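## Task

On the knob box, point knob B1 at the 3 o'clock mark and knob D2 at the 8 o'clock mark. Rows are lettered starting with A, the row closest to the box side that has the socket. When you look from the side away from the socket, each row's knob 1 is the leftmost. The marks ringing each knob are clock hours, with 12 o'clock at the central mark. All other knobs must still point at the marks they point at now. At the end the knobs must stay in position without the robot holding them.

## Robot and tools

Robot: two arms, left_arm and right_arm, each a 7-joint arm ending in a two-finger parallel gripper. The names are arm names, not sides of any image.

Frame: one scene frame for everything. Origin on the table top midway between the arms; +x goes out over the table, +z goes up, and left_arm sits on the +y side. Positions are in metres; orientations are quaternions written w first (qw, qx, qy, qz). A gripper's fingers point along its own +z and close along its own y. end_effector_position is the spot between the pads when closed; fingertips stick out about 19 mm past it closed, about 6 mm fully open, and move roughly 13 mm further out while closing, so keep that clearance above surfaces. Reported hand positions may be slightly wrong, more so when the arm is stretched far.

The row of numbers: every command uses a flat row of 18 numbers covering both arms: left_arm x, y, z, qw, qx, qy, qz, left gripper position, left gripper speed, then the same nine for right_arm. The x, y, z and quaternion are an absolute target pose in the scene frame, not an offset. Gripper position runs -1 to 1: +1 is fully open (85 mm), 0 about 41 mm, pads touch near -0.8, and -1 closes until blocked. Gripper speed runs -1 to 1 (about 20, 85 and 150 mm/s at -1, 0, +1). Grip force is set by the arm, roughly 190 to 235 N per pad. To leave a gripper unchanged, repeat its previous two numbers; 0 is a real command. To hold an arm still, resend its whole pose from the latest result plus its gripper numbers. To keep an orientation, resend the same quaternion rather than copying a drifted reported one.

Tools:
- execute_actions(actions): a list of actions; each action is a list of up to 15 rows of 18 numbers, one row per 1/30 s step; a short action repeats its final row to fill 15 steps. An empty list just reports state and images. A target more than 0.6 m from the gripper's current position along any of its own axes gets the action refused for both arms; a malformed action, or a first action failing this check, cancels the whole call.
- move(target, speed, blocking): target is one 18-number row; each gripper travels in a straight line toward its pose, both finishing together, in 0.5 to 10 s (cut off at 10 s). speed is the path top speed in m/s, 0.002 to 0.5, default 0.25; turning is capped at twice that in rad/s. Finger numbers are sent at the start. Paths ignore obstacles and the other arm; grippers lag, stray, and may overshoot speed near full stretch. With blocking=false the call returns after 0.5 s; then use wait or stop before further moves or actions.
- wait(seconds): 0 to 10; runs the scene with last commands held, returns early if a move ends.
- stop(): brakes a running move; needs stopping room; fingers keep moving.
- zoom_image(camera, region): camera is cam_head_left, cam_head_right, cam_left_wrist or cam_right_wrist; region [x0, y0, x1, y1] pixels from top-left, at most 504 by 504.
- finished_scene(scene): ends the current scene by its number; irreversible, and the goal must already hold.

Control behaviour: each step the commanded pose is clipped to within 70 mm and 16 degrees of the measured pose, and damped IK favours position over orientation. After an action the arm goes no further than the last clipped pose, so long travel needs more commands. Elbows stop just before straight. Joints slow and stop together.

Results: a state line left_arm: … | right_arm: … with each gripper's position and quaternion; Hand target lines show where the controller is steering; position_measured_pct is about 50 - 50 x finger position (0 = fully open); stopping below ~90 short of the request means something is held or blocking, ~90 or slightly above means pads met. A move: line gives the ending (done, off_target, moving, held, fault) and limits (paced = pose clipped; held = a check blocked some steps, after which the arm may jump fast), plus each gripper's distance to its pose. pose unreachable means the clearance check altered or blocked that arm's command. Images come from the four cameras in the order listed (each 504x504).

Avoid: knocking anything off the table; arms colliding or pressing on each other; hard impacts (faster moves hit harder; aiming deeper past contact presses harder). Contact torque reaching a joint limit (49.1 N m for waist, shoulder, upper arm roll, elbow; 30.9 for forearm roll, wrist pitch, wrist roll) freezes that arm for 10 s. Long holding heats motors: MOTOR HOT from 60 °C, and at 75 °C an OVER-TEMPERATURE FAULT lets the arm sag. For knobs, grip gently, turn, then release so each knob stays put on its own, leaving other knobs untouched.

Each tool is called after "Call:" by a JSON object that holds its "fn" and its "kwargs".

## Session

Call:
{"fn": "execute_actions", "kwargs": {"actions": []}}

Scene clock: 0.00 s.
left_arm: end_effector_position=(-0.0581, +0.8343, +0.2464) position_measured_pct=0.0 end_effector_quat_wxyz=(-0.566, +0.157, +0.714, +0.380) | right_arm: end_effector_position=(+0.5151, -0.0254, +0.1313) position_measured_pct=0.0 end_effector_quat_wxyz=(-0.195, -0.449, +0.863, +0.124)
Joint positions: left_arm=[-0.599  0.802 -0.198  2.506 -1.769  1.389  2.127] | right_arm=[-0.595  1.188 -0.135  0.485 -0.16   1.843  1.944]
Joint velocities: left_arm=[-0.     0.    -0.    -0.     0.001 -0.    -0.   ] | right_arm=[ 0.001  0.     0.     0.     0.    -0.    -0.   ]
Motor temperatures (°C, as the motors report them): left_arm=[34 32 33 28 32 34 39] | right_arm=[32 32 26 28 34 35 37]
Hand target (left_arm): -0.058, +0.834, +0.246; -0.566, +0.157, +0.714, +0.380
Hand target (right_arm): +0.515, -0.025, +0.131; -0.195, -0.449, +0.863, +0.124

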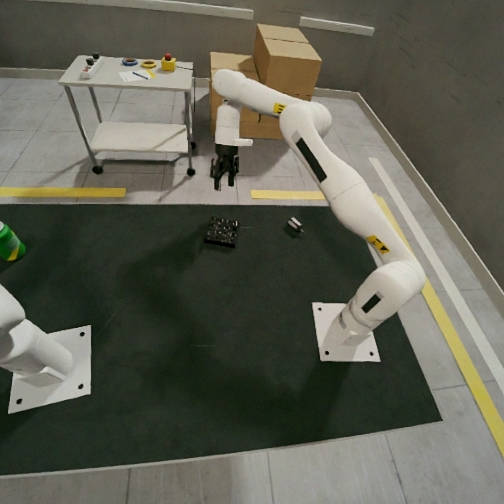

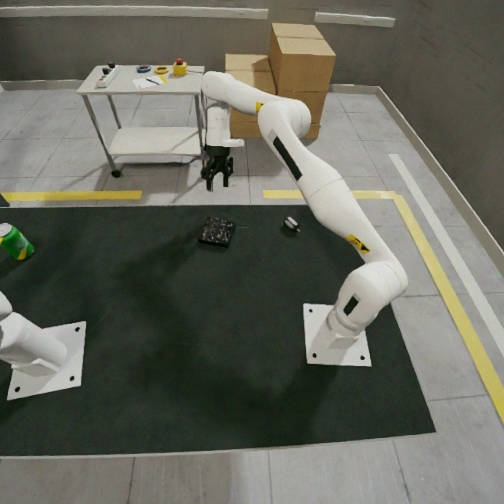

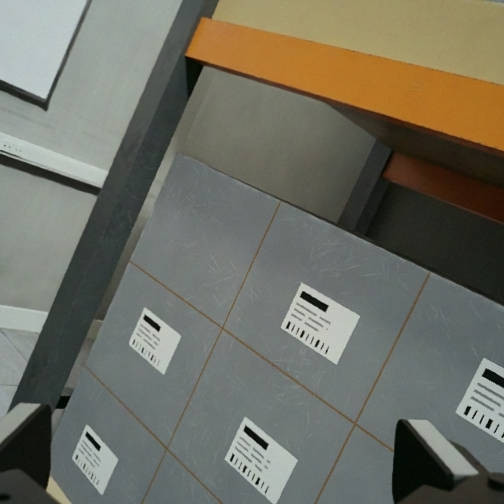

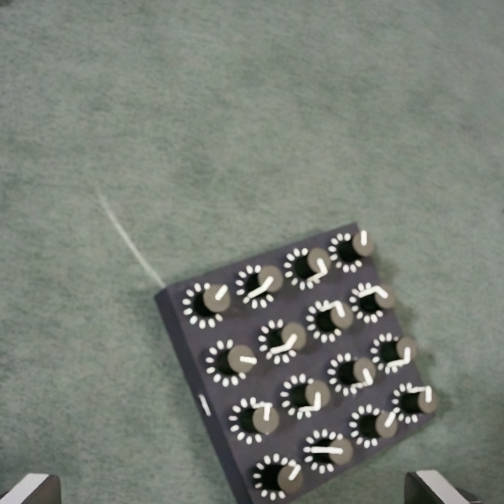

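Call:
{"fn": "zoom_image", "kwargs": {"camera": "cam_right_wrist", "region": [150, 214, 450, 504]}}

Call:
{"fn": "zoom_image", "kwargs": {"camera": "cam_head_left", "region": [185, 195, 265, 275]}}

Region (150, 214, 450, 504) of cam_right_wrist's 504x504 image, scaled by 1.680; it fills the top 487 rows of this view, and the rest is white.

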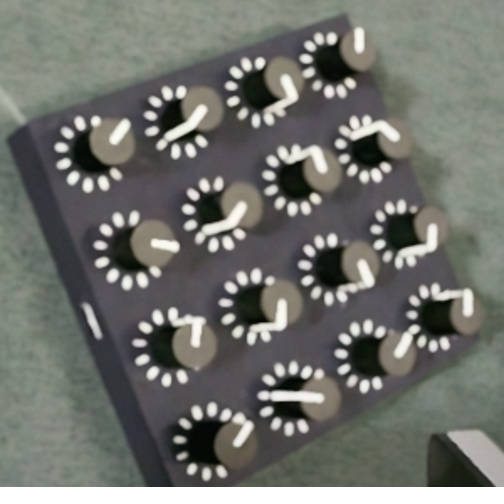

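Region (185, 195, 265, 275) of cam_head_left's 504x504 image, scaled by 6.300, with more detail than that image has.

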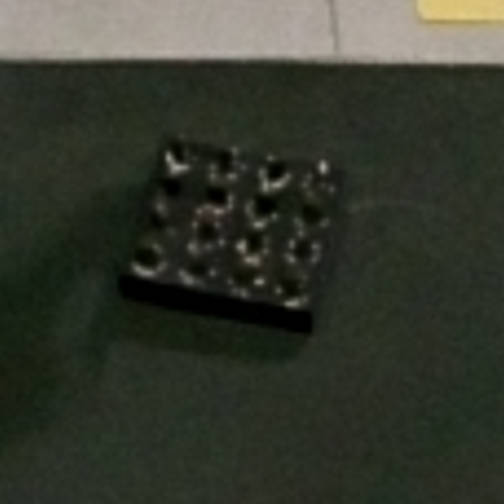

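Call:
{"fn": "move", "kwargs": {"target": [-0.0581,0.8343,0.2464,-0.566,0.157,0.714,0.380,1,0, 0.436,0.03,0.10,0,-0.6293,0.7771,0,-0.5,1], "speed": 0.3}}

Scene clock: 9.13 s.
left_arm: end_effector_position=(-0.0581, +0.8343, +0.2464) position_measured_pct=0.0 end_effector_quat_wxyz=(-0.566, +0.157, +0.714, +0.380) | right_arm: end_effector_position=(+0.4352, +0.0292, +0.0993) position_measured_pct=75.0 end_effector_quat_wxyz=(-0.001, -0.629, +0.777, -0.000)
Joint positions: left_arm=[-0.599  0.802 -0.198  2.506 -1.769  1.39   2.127] | right_arm=[-0.861  0.796 -0.114  1.343  0.097  1.009  2.037]
Joint velocities: left_arm=[-0.     0.001 -0.    -0.    -0.     0.    -0.001] | right_arm=[-0.005 -0.009 -0.003  0.002  0.002 -0.001 -0.004]
Motor temperatures (°C, as the motors report them): left_arm=[34 32 33 28 32 34 39] | right_arm=[32 33 26 28 34 35 37]
Hand target (left_arm): -0.058, +0.834, +0.246; -0.566, +0.157, +0.714, +0.380
Hand target (right_arm): +0.435, +0.030, +0.100; -0.000, -0.630, +0.777, -0.000
Off the commanded pose (left_arm): 0.000 m, 0 deg.
Off the commanded pose (right_arm): 0.001 m, 0 deg.
move: done

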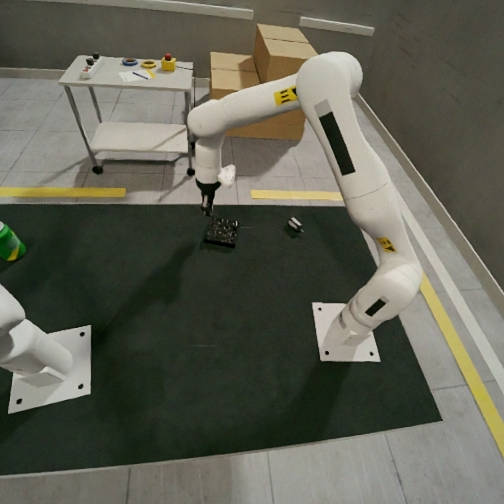

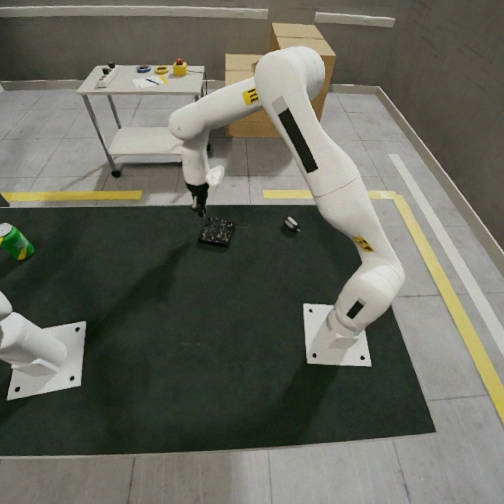

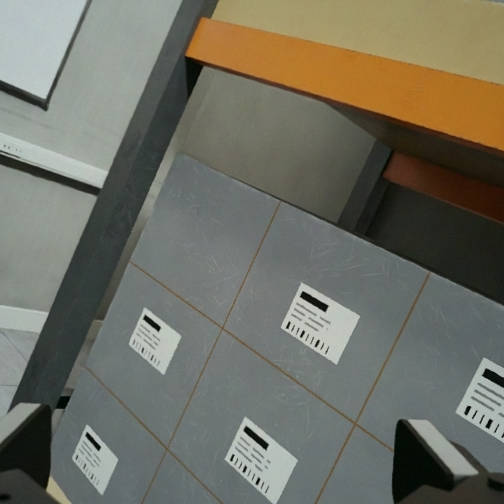

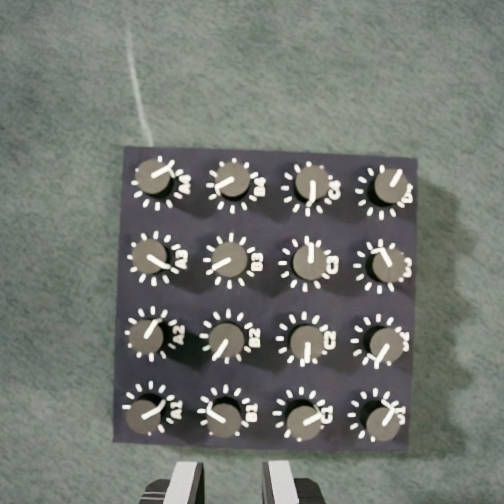

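Call:
{"fn": "zoom_image", "kwargs": {"camera": "cam_right_wrist", "region": [110, 300, 420, 504]}}

Region (110, 300, 420, 504) of cam_right_wrist's 504x504 image, scaled by 1.626; it fills the top 332 rows of this view, and the rest is white.

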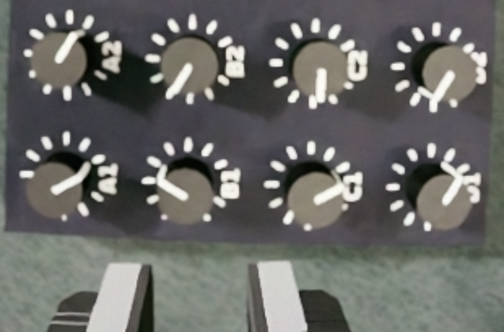

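Call:
{"fn": "move", "kwargs": {"target": [-0.0581,0.8343,0.2464,-0.566,0.157,0.714,0.380,1,0, 0.4367,0.0176,0.064,0,-0.6088,0.7934,0,-0.5,1], "speed": 0.1}}

Call:
{"fn": "zoom_image", "kwargs": {"camera": "cam_right_wrist", "region": [140, 340, 340, 504]}}

Call:
{"fn": "zoom_image", "kwargs": {"camera": "cam_right_wrist", "region": [140, 150, 340, 350]}}

Scene clock: 11.07 s.
left_arm: end_effector_position=(-0.0581, +0.8343, +0.2464) position_measured_pct=0.0 end_effector_quat_wxyz=(-0.566, +0.157, +0.714, +0.380) | right_arm: end_effector_position=(+0.4366, +0.0176, +0.0641) position_measured_pct=75.0 end_effector_quat_wxyz=(+0.000, -0.609, +0.793, +0.000)
Joint positions: left_arm=[-0.599  0.802 -0.198  2.506 -1.769  1.39   2.127] | right_arm=[-0.852  0.829 -0.099  1.405  0.093  0.911  2.002]
Joint velocities: left_arm=[-0.    -0.    -0.    -0.    -0.     0.     0.001] | right_arm=[-0.     0.001  0.     0.001 -0.    -0.001 -0.001]
Motor temperatures (°C, as the motors report them): left_arm=[34 32 33 28 32 34 39] | right_arm=[32 33 26 28 34 35 37]
Hand target (left_arm): -0.058, +0.834, +0.246; -0.566, +0.157, +0.714, +0.380
Hand target (right_arm): +0.437, +0.018, +0.064; +0.000, -0.609, +0.793, +0.000
Off the commanded pose (left_arm): 0.000 m, 0 deg.
Off the commanded pose (right_arm): 0.000 m, 0 deg.
move: done

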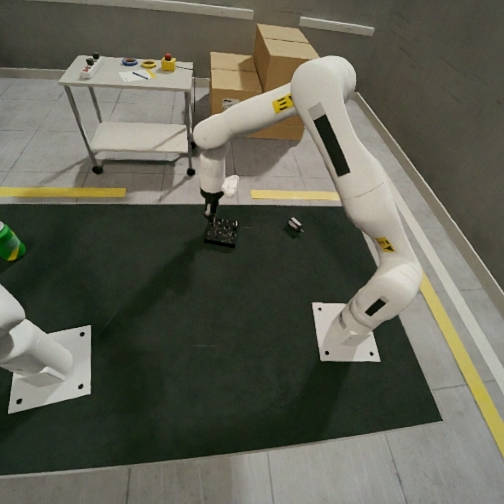

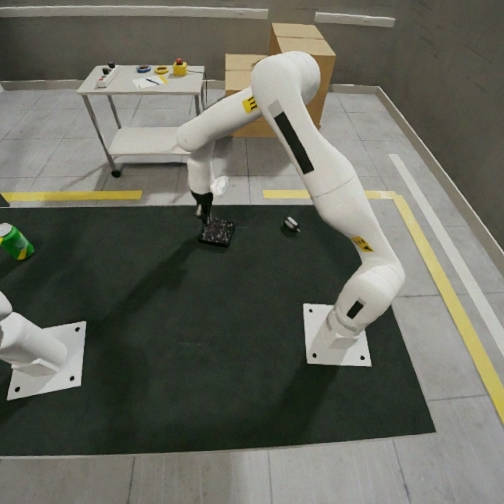

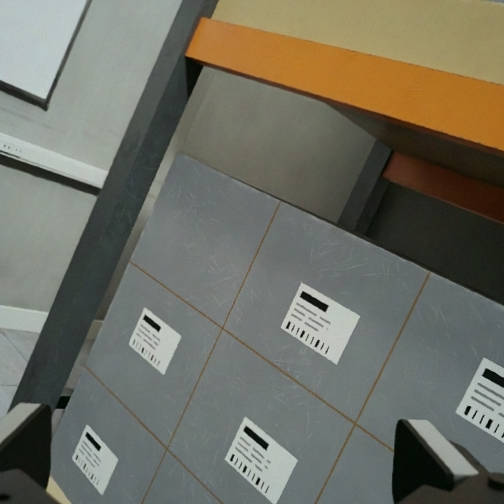

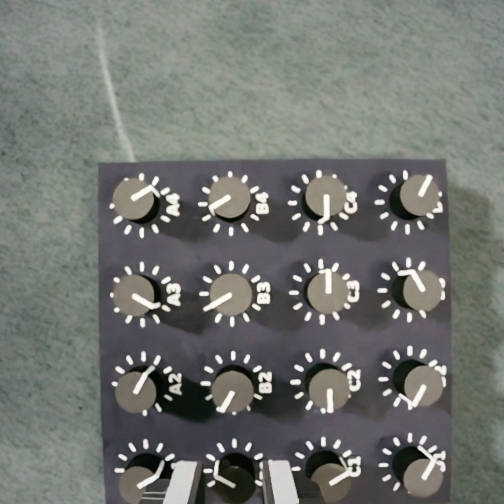

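Region (140, 340, 340, 504) of cam_right_wrist's 504x504 image, scaled by 2.520; it fills the top 413 rows of this view, and the rest is white.

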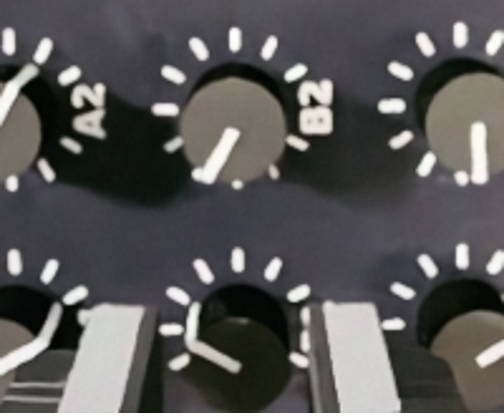

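Region (140, 150, 340, 350) of cam_right_wrist's 504x504 image, scaled by 2.520.

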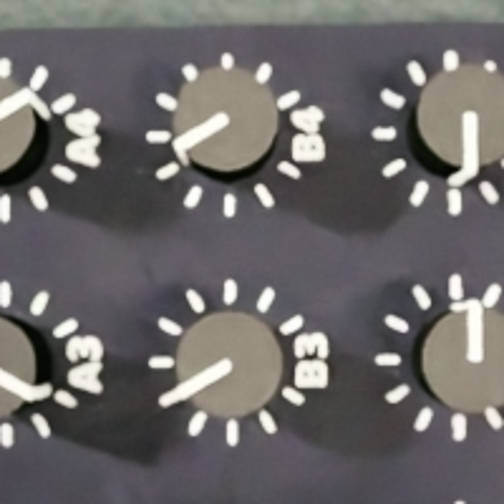

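Call:
{"fn": "move", "kwargs": {"target": [-0.0581,0.8343,0.2464,-0.566,0.157,0.714,0.380,1,0, 0.4365,0.0169,0.0525,0,-0.6088,0.7934,0,-0.5,1], "speed": 0.03}}

Call:
{"fn": "execute_actions", "kwargs": {"actions": [[[-0.0581,0.8343,0.2464,-0.566,0.157,0.714,0.380,1,0, 0.4365,0.0169,0.0525,0,-0.6088,0.7934,0,-0.62,-1]]]}}

Call:
{"fn": "zoom_image", "kwargs": {"camera": "cam_right_wrist", "region": [140, 340, 340, 504]}}

Scene clock: 12.53 s.
left_arm: end_effector_position=(-0.0581, +0.8343, +0.2464) position_measured_pct=0.0 end_effector_quat_wxyz=(-0.566, +0.157, +0.714, +0.380) | right_arm: end_effector_position=(+0.4365, +0.0169, +0.0526) position_measured_pct=75.0 end_effector_quat_wxyz=(+0.000, -0.609, +0.793, +0.000)
Joint positions: left_arm=[-0.599  0.802 -0.198  2.506 -1.769  1.39   2.127] | right_arm=[-0.852  0.846 -0.098  1.415  0.095  0.885  2.001]
Joint velocities: left_arm=[-0.001  0.001  0.     0.    -0.    -0.     0.001] | right_arm=[-0.001  0.001 -0.001  0.001  0.    -0.001 -0.001]
Motor temperatures (°C, as the motors report them): left_arm=[34 32 33 28 32 34 39] | right_arm=[32 33 26 28 34 35 37]
Hand target (left_arm): -0.058, +0.834, +0.246; -0.566, +0.157, +0.714, +0.380
Hand target (right_arm): +0.436, +0.017, +0.053; -0.000, -0.609, +0.793, +0.000
Off the commanded pose (left_arm): 0.000 m, 0 deg.
Off the commanded pose (right_arm): 0.000 m, 0 deg.
move: done

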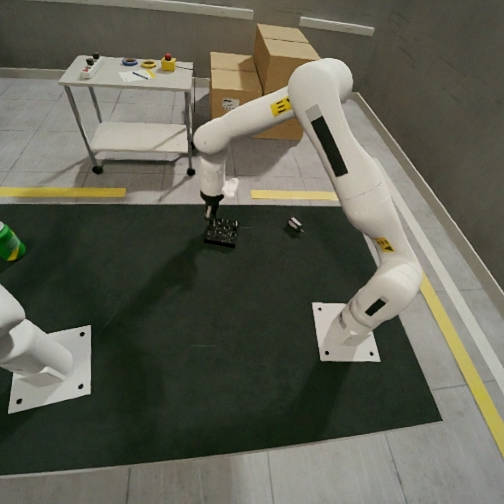

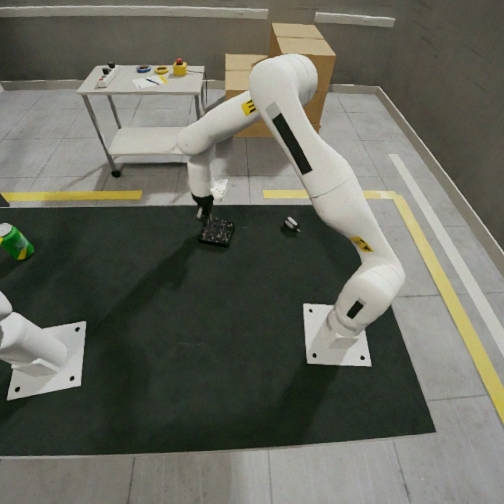

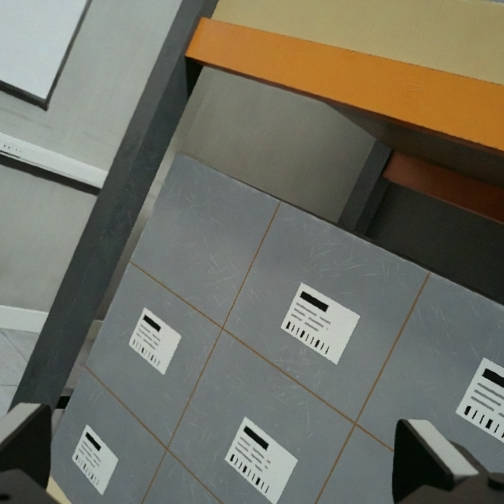

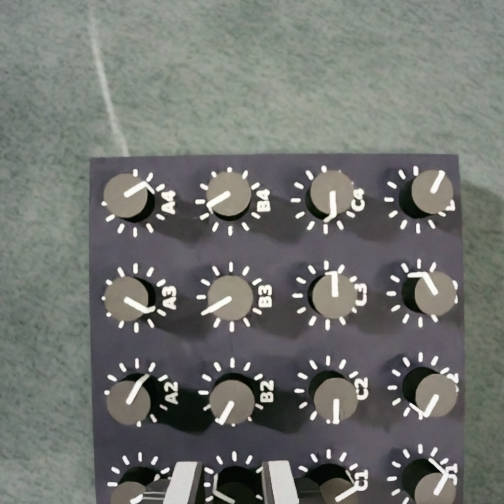

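Scene clock: 13.03 s.
left_arm: end_effector_position=(-0.0581, +0.8343, +0.2464) position_measured_pct=0.0 end_effector_quat_wxyz=(-0.566, +0.157, +0.714, +0.380) | right_arm: end_effector_position=(+0.4363, +0.0170, +0.0525) position_measured_pct=80.2 end_effector_quat_wxyz=(-0.000, -0.609, +0.793, +0.000)
Joint positions: left_arm=[-0.599  0.802 -0.198  2.506 -1.769  1.39   2.127] | right_arm=[-0.852  0.846 -0.098  1.415  0.095  0.885  2.001]
Joint velocities: left_arm=[-0.001  0.001 -0.    -0.     0.     0.     0.001] | right_arm=[-0.001  0.     0.001 -0.002 -0.     0.     0.001]
Motor temperatures (°C, as the motors report them): left_arm=[34 32 33 28 32 34 39] | right_arm=[32 33 26 28 34 35 37]
Hand target (left_arm): -0.058, +0.834, +0.246; -0.566, +0.157, +0.714, +0.380
Hand target (right_arm): +0.436, +0.017, +0.053; -0.000, -0.609, +0.793, +0.000
Off the commanded pose (left_arm): 0.000 m, 0 deg.
Off the commanded pose (right_arm): 0.000 m, 0 deg.

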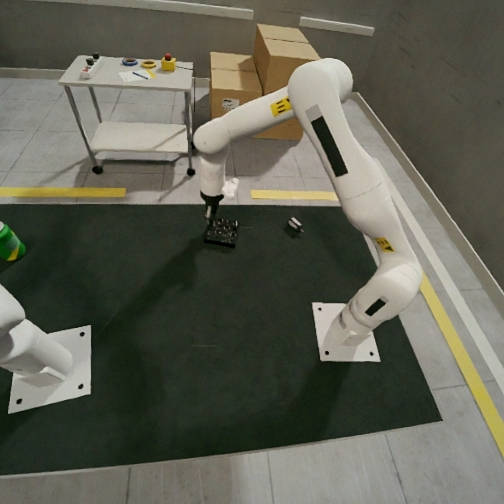

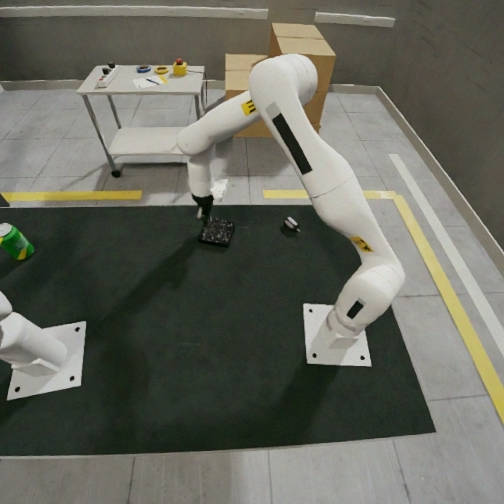

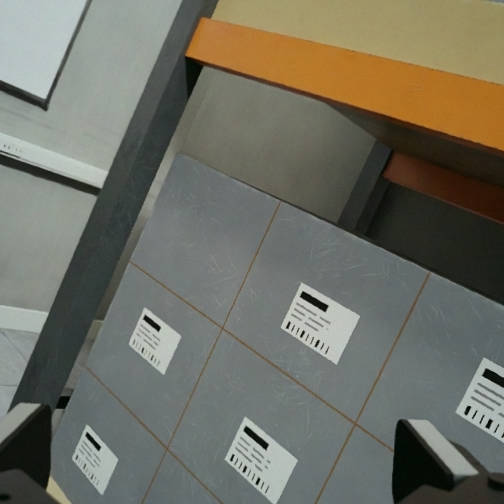

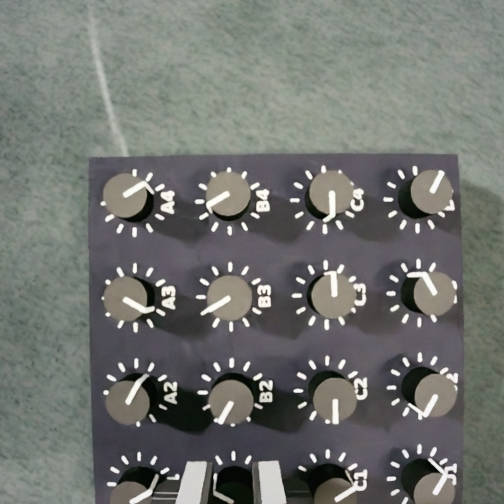

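Region (140, 340, 340, 504) of cam_right_wrist's 504x504 image, scaled by 2.520; it fills the top 413 rows of this view, and the rest is white.

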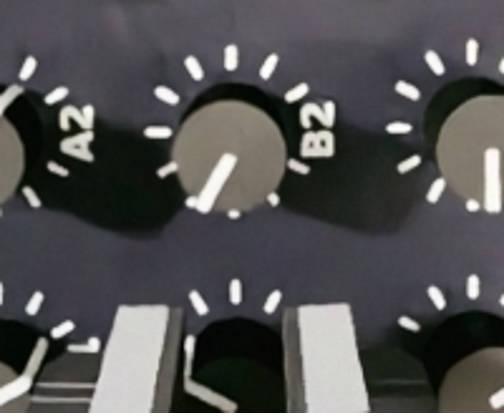

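Call:
{"fn": "move", "kwargs": {"target": [-0.0581,0.8343,0.2464,-0.566,0.157,0.714,0.380,1,0, 0.4363,0.0169,0.0525,0,-0.1305,0.9914,0,-0.62,-1], "speed": 0.3}}

Call:
{"fn": "zoom_image", "kwargs": {"camera": "cam_right_wrist", "region": [140, 340, 340, 504]}}

Scene clock: 15.43 s.
left_arm: end_effector_position=(-0.0581, +0.8343, +0.2464) position_measured_pct=0.0 end_effector_quat_wxyz=(-0.566, +0.157, +0.714, +0.380) | right_arm: end_effector_position=(+0.4364, +0.0167, +0.0523) position_measured_pct=80.2 end_effector_quat_wxyz=(+0.000, -0.130, +0.991, -0.000)
Joint positions: left_arm=[-0.599  0.802 -0.198  2.506 -1.769  1.39   2.127] | right_arm=[-1.004  0.852  0.174  1.423 -0.17   0.882  1.151]
Joint velocities: left_arm=[ 0.001 -0.001  0.     0.    -0.    -0.    -0.001] | right_arm=[-0.003  0.     0.002 -0.001  0.002  0.    -0.001]
Motor temperatures (°C, as the motors report them): left_arm=[34 32 33 28 32 34 39] | right_arm=[32 33 26 28 34 35 37]
Hand target (left_arm): -0.058, +0.834, +0.246; -0.566, +0.157, +0.714, +0.380
Hand target (right_arm): +0.436, +0.017, +0.052; +0.000, -0.130, +0.991, -0.000
Off the commanded pose (left_arm): 0.000 m, 0 deg.
Off the commanded pose (right_arm): 0.000 m, 0 deg.
move: done

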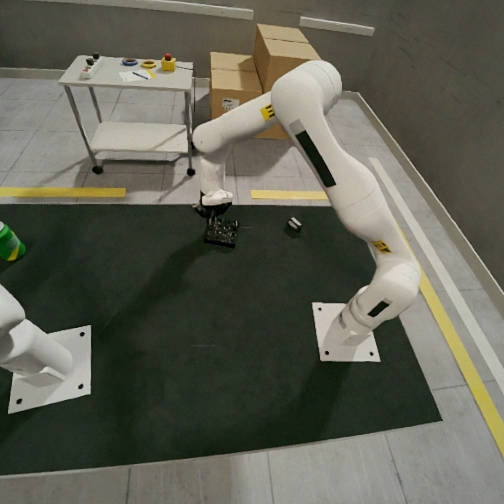

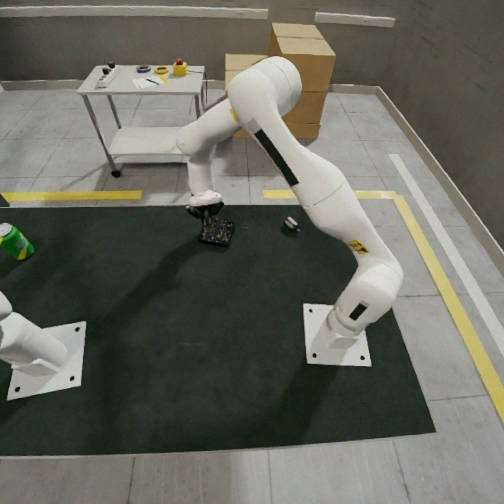

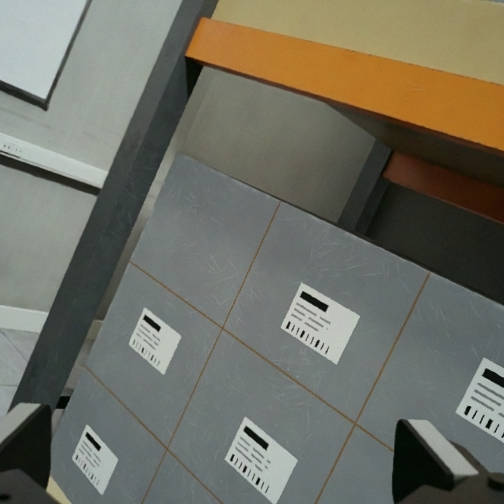

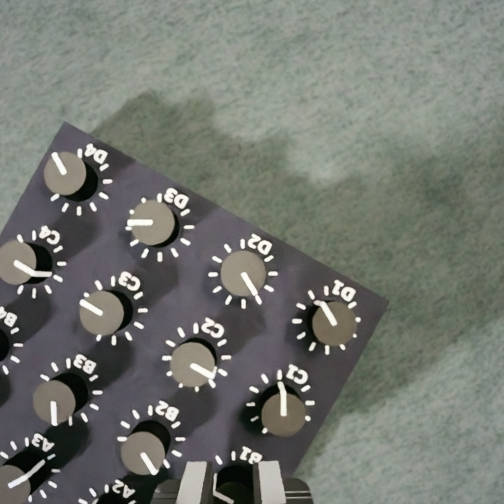

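Region (140, 340, 340, 504) of cam_right_wrist's 504x504 image, scaled by 2.520; it fills the top 413 rows of this view, and the rest is white.

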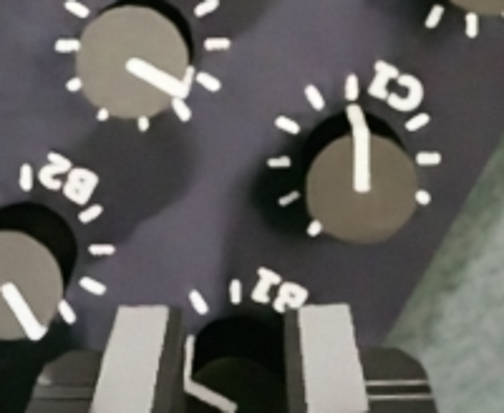

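Call:
{"fn": "execute_actions", "kwargs": {"actions": [[[-0.0581,0.8343,0.2464,-0.566,0.157,0.714,0.380,1,0, 0.4363,0.0169,0.0525,0,-0.1305,0.9914,0,-0.51,-0.5],[-0.0581,0.8343,0.2464,-0.566,0.157,0.714,0.380,1,0, 0.4363,0.0169,0.0525,0,-0.1305,0.9914,0,-0.51,-0.5],[-0.0581,0.8343,0.2464,-0.566,0.157,0.714,0.380,1,0, 0.4363,0.0169,0.0525,0,-0.1305,0.9914,0,-0.51,-0.5],[-0.0581,0.8343,0.2464,-0.566,0.157,0.714,0.380,1,0, 0.4363,0.0169,0.0525,0,-0.1305,0.9914,0,-0.51,-0.5],[-0.0581,0.8343,0.2464,-0.566,0.157,0.714,0.380,1,0, 0.4363,0.0169,0.0525,0,-0.1305,0.9914,0,-0.51,-0.5],[-0.0581,0.8343,0.2464,-0.566,0.157,0.714,0.380,1,0, 0.4363,0.0169,0.0525,0,-0.1305,0.9914,0,-0.51,-0.5],[-0.0581,0.8343,0.2464,-0.566,0.157,0.714,0.380,1,0, 0.4363,0.0169,0.0525,0,-0.1305,0.9914,0,-0.51,-0.5],[-0.0581,0.8343,0.2464,-0.566,0.157,0.714,0.380,1,0, 0.4363,0.0169,0.0535,0,-0.1305,0.9914,0,-0.51,-0.5],[-0.0581,0.8343,0.2464,-0.566,0.157,0.714,0.380,1,0, 0.4363,0.0169,0.055,0,-0.1305,0.9914,0,-0.51,-0.5],[-0.0581,0.8343,0.2464,-0.566,0.157,0.714,0.380,1,0, 0.4363,0.0169,0.057,0,-0.1305,0.9914,0,-0.51,-0.5],[-0.0581,0.8343,0.2464,-0.566,0.157,0.714,0.380,1,0, 0.4363,0.0169,0.059,0,-0.1305,0.9914,0,-0.51,-0.5],[-0.0581,0.8343,0.2464,-0.566,0.157,0.714,0.380,1,0, 0.4363,0.0169,0.061,0,-0.1305,0.9914,0,-0.51,-0.5],[-0.0581,0.8343,0.2464,-0.566,0.157,0.714,0.380,1,0, 0.4363,0.0169,0.063,0,-0.1305,0.9914,0,-0.51,-0.5],[-0.0581,0.8343,0.2464,-0.566,0.157,0.714,0.380,1,0, 0.4363,0.0169,0.0645,0,-0.1305,0.9914,0,-0.51,-0.5],[-0.0581,0.8343,0.2464,-0.566,0.157,0.714,0.380,1,0, 0.4363,0.0169,0.065,0,-0.1305,0.9914,0,-0.51,-0.5]]]}}

Call:
{"fn": "zoom_image", "kwargs": {"camera": "cam_right_wrist", "region": [140, 340, 340, 504]}}

Scene clock: 16.80 s.
left_arm: end_effector_position=(-0.0581, +0.8343, +0.2464) position_measured_pct=0.0 end_effector_quat_wxyz=(-0.566, +0.157, +0.714, +0.380) | right_arm: end_effector_position=(+0.4363, +0.0170, +0.0632) position_measured_pct=75.8 end_effector_quat_wxyz=(+0.000, -0.131, +0.991, +0.000)
Joint positions: left_arm=[-0.599  0.802 -0.198  2.506 -1.769  1.39   2.127] | right_arm=[-1.005  0.835  0.177  1.416 -0.167  0.904  1.149]
Joint velocities: left_arm=[-0.001  0.     0.     0.001  0.     0.    -0.   ] | right_arm=[-0.004 -0.057  0.013 -0.033  0.01   0.087 -0.008]
Motor temperatures (°C, as the motors report them): left_arm=[34 32 33 28 32 34 39] | right_arm=[32 33 26 28 34 35 37]
Hand target (left_arm): -0.058, +0.834, +0.246; -0.566, +0.157, +0.714, +0.380
Hand target (right_arm): +0.436, +0.017, +0.065; +0.000, -0.131, +0.991, +0.000
Off the commanded pose (left_arm): 0.000 m, 0 deg.
Off the commanded pose (right_arm): 0.002 m, 0 deg.

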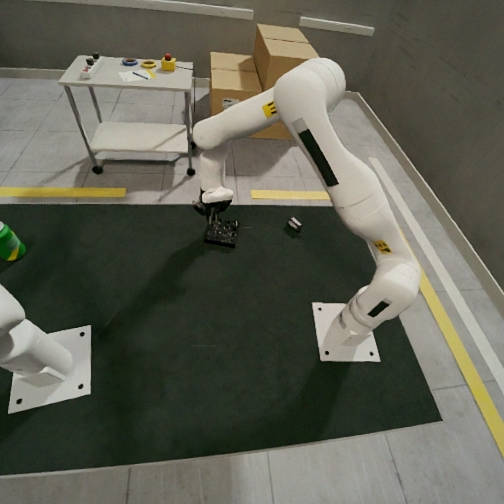

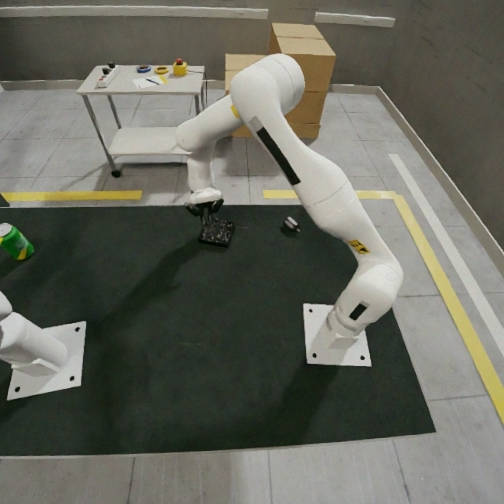

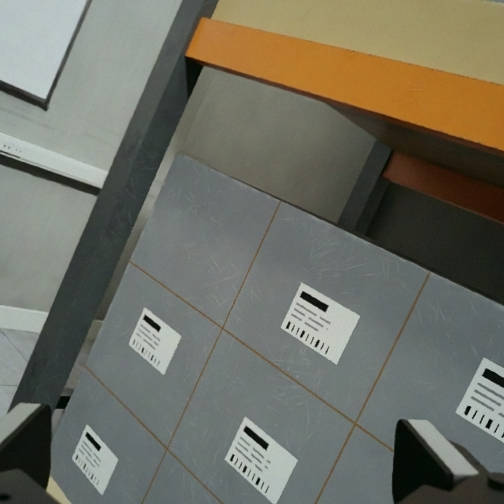

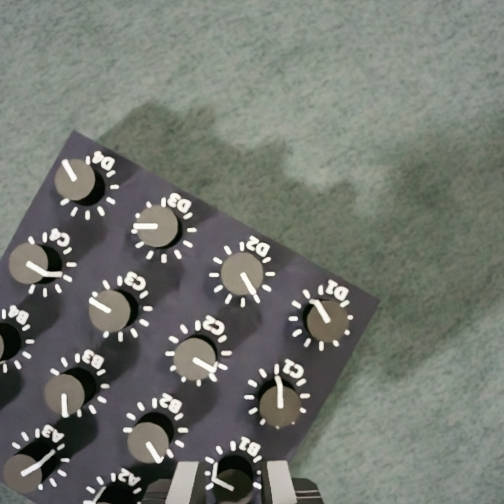

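Region (140, 340, 340, 504) of cam_right_wrist's 504x504 image, scaled by 2.520; it fills the top 413 rows of this view, and the rest is white.

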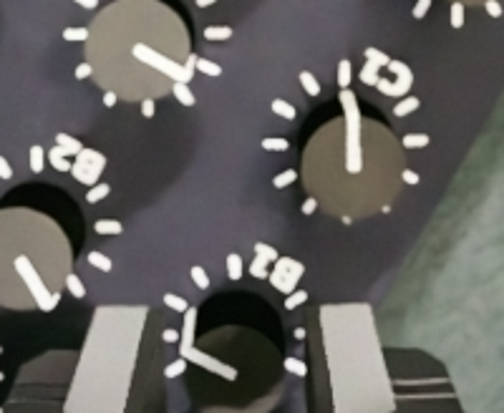

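B1 is at the 3 o'clock mark. Next is D2.

Call:
{"fn": "move", "kwargs": {"target": [-0.0581,0.8343,0.2464,-0.566,0.157,0.714,0.380,1,0, 0.3779,0.0049,0.064,0,-0.1305,0.9914,0,-0.51,-0.5], "speed": 0.12}}

Call:
{"fn": "zoom_image", "kwargs": {"camera": "cam_right_wrist", "region": [140, 340, 340, 504]}}

Scene clock: 17.87 s.
left_arm: end_effector_position=(-0.0581, +0.8343, +0.2464) position_measured_pct=0.0 end_effector_quat_wxyz=(-0.566, +0.157, +0.714, +0.380) | right_arm: end_effector_position=(+0.3780, +0.0044, +0.0639) position_measured_pct=75.8 end_effector_quat_wxyz=(-0.000, -0.130, +0.991, -0.000)
Joint positions: left_arm=[-0.599  0.802 -0.198  2.506 -1.769  1.39   2.127] | right_arm=[-1.082  0.746  0.177  1.616 -0.167  0.795  1.096]
Joint velocities: left_arm=[-0.001  0.001 -0.     0.001 -0.     0.001 -0.   ] | right_arm=[-0.003 -0.006 -0.     0.001  0.001 -0.001 -0.002]
Motor temperatures (°C, as the motors report them): left_arm=[34 32 33 28 32 34 39] | right_arm=[32 33 26 28 34 35 37]
Hand target (left_arm): -0.058, +0.834, +0.246; -0.566, +0.157, +0.714, +0.380
Hand target (right_arm): +0.378, +0.005, +0.064; +0.000, -0.131, +0.991, -0.000
Off the commanded pose (left_arm): 0.000 m, 0 deg.
Off the commanded pose (right_arm): 0.001 m, 0 deg.
move: done

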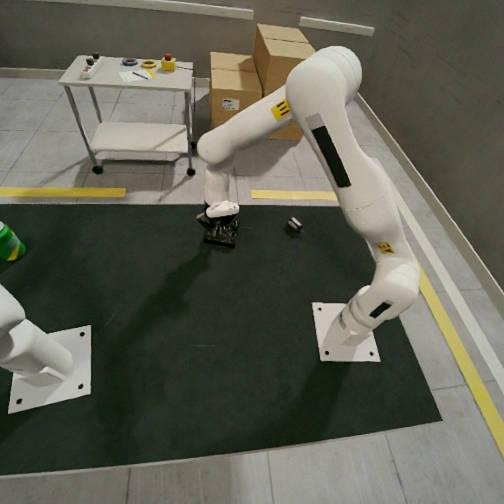

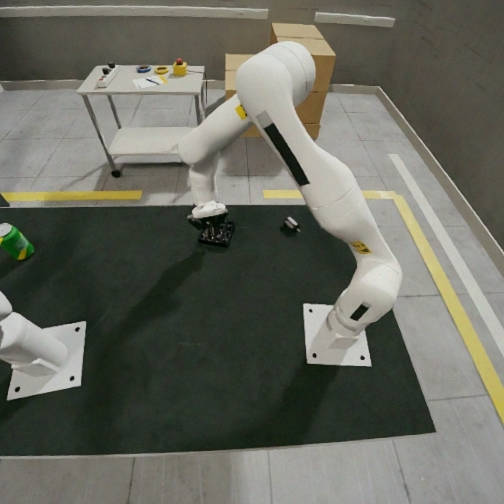

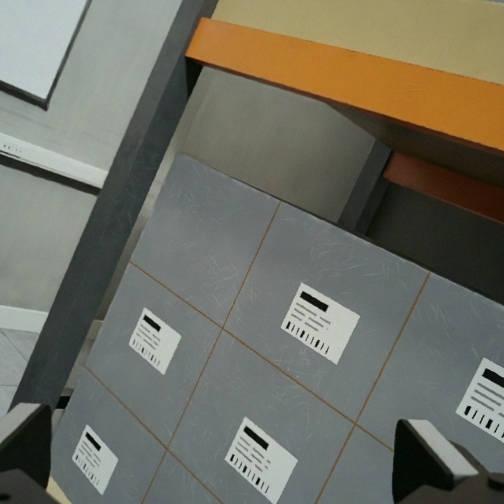

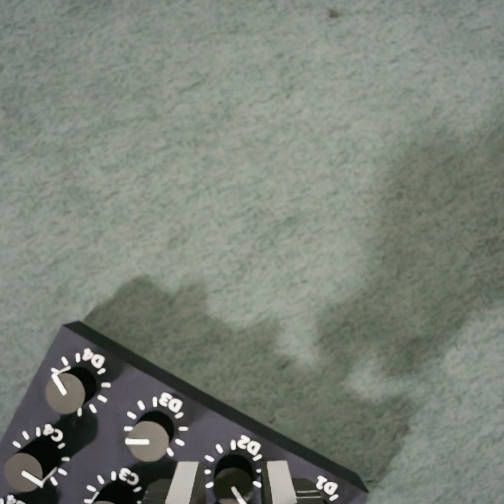

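Region (140, 340, 340, 504) of cam_right_wrist's 504x504 image, scaled by 2.520; it fills the top 413 rows of this view, and the rest is white.

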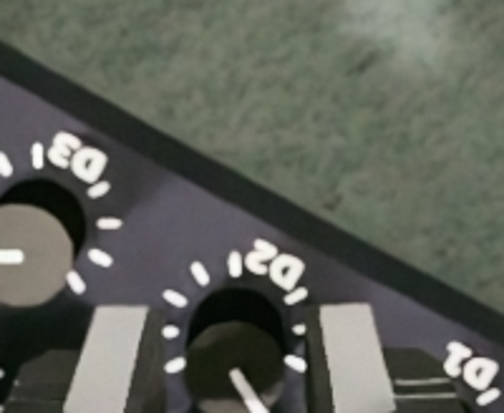

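Call:
{"fn": "move", "kwargs": {"target": [-0.0581,0.8343,0.2464,-0.566,0.157,0.714,0.380,1,0, 0.3780,0.0045,0.0525,0,-0.1305,0.9914,0,-0.51,-0.5], "speed": 0.03}}

Call:
{"fn": "execute_actions", "kwargs": {"actions": [[[-0.0581,0.8343,0.2464,-0.566,0.157,0.714,0.380,1,0, 0.3780,0.0045,0.0525,0,-0.1305,0.9914,0,-0.62,-1]]]}}

Scene clock: 19.03 s.
left_arm: end_effector_position=(-0.0581, +0.8343, +0.2464) position_measured_pct=0.0 end_effector_quat_wxyz=(-0.566, +0.157, +0.714, +0.380) | right_arm: end_effector_position=(+0.3780, +0.0045, +0.0526) position_measured_pct=75.8 end_effector_quat_wxyz=(+0.000, -0.131, +0.991, +0.000)
Joint positions: left_arm=[-0.599  0.802 -0.198  2.506 -1.769  1.39   2.127] | right_arm=[-1.079  0.764  0.172  1.624 -0.171  0.768  1.1  ]
Joint velocities: left_arm=[-0.     0.    -0.     0.001  0.    -0.     0.001] | right_arm=[-0.     0.002 -0.001 -0.001 -0.    -0.001  0.001]
Motor temperatures (°C, as the motors report them): left_arm=[34 32 33 28 32 34 39] | right_arm=[32 33 26 28 34 35 37]
Hand target (left_arm): -0.058, +0.834, +0.246; -0.566, +0.157, +0.714, +0.380
Hand target (right_arm): +0.378, +0.004, +0.053; -0.000, -0.130, +0.991, +0.000
Off the commanded pose (left_arm): 0.000 m, 0 deg.
Off the commanded pose (right_arm): 0.000 m, 0 deg.
move: done

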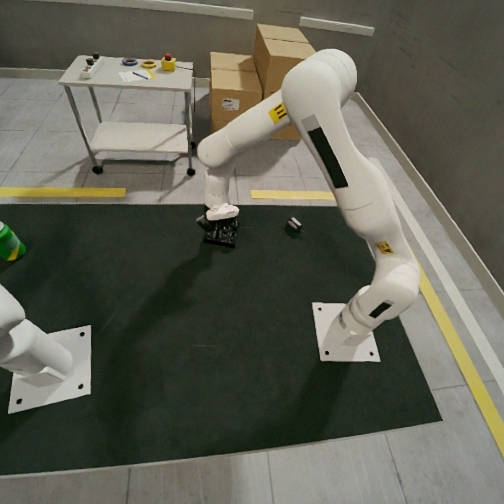

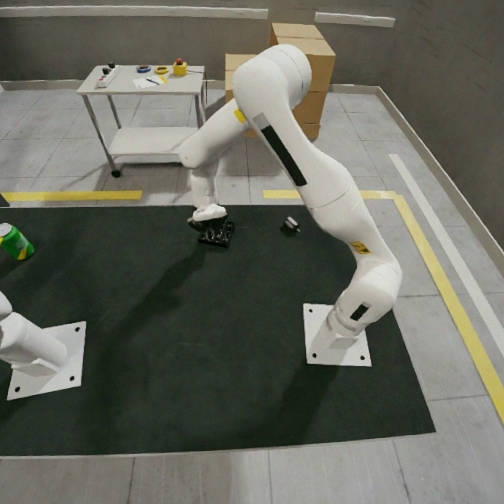

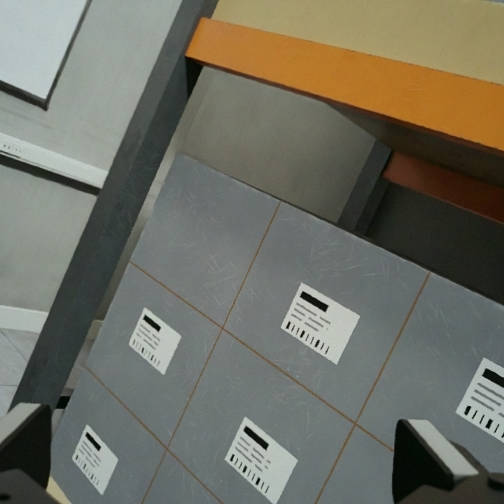

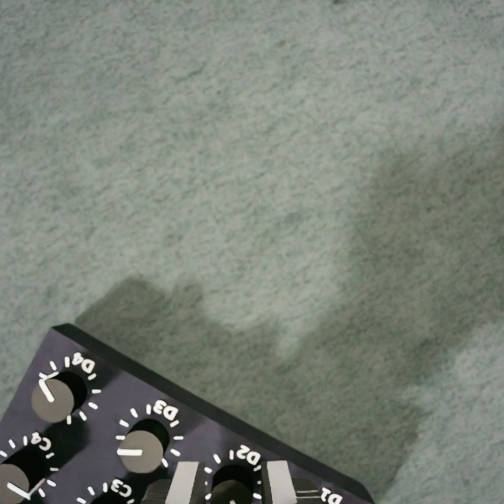

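Scene clock: 19.53 s.
left_arm: end_effector_position=(-0.0581, +0.8343, +0.2464) position_measured_pct=0.0 end_effector_quat_wxyz=(-0.566, +0.157, +0.714, +0.380) | right_arm: end_effector_position=(+0.3781, +0.0042, +0.0525) position_measured_pct=80.2 end_effector_quat_wxyz=(-0.000, -0.130, +0.991, -0.000)
Joint positions: left_arm=[-0.599  0.802 -0.198  2.506 -1.769  1.39   2.127] | right_arm=[-1.079  0.765  0.172  1.624 -0.171  0.768  1.1  ]
Joint velocities: left_arm=[ 0.001 -0.001 -0.    -0.    -0.     0.001 -0.001] | right_arm=[ 0.001  0.    -0.001  0.     0.    -0.     0.   ]
Motor temperatures (°C, as the motors report them): left_arm=[34 32 33 28 32 34 39] | right_arm=[32 33 26 28 34 35 37]
Hand target (left_arm): -0.058, +0.834, +0.246; -0.566, +0.157, +0.714, +0.380
Hand target (right_arm): +0.378, +0.004, +0.053; -0.000, -0.131, +0.991, +0.000
Off the commanded pose (left_arm): 0.000 m, 0 deg.
Off the commanded pose (right_arm): 0.000 m, 0 deg.

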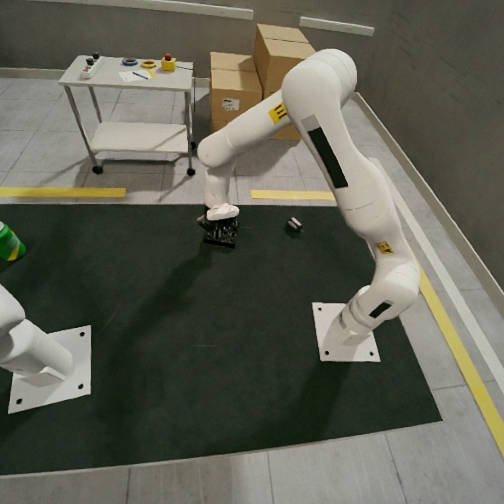

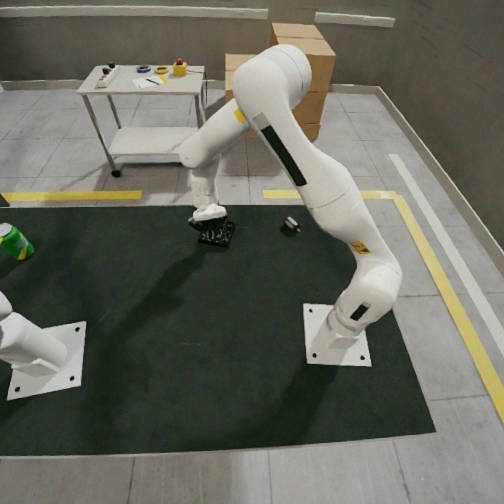

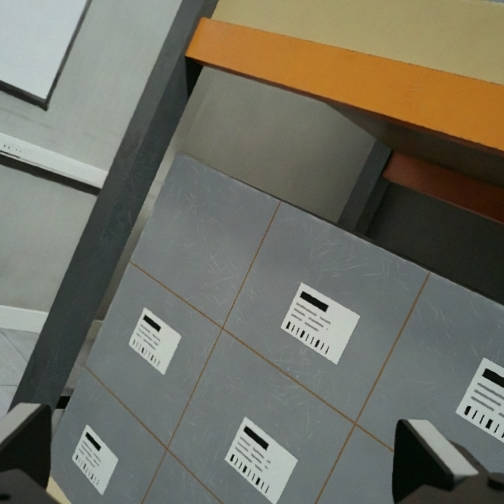

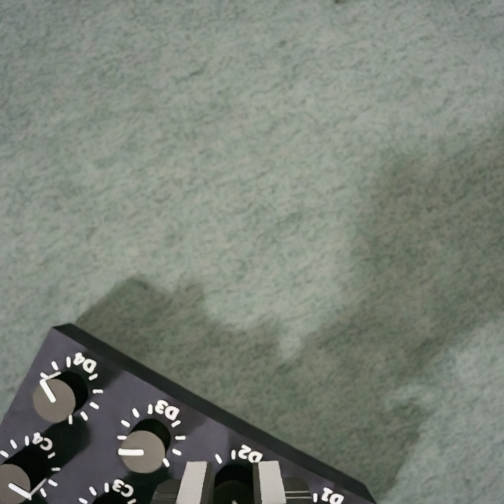

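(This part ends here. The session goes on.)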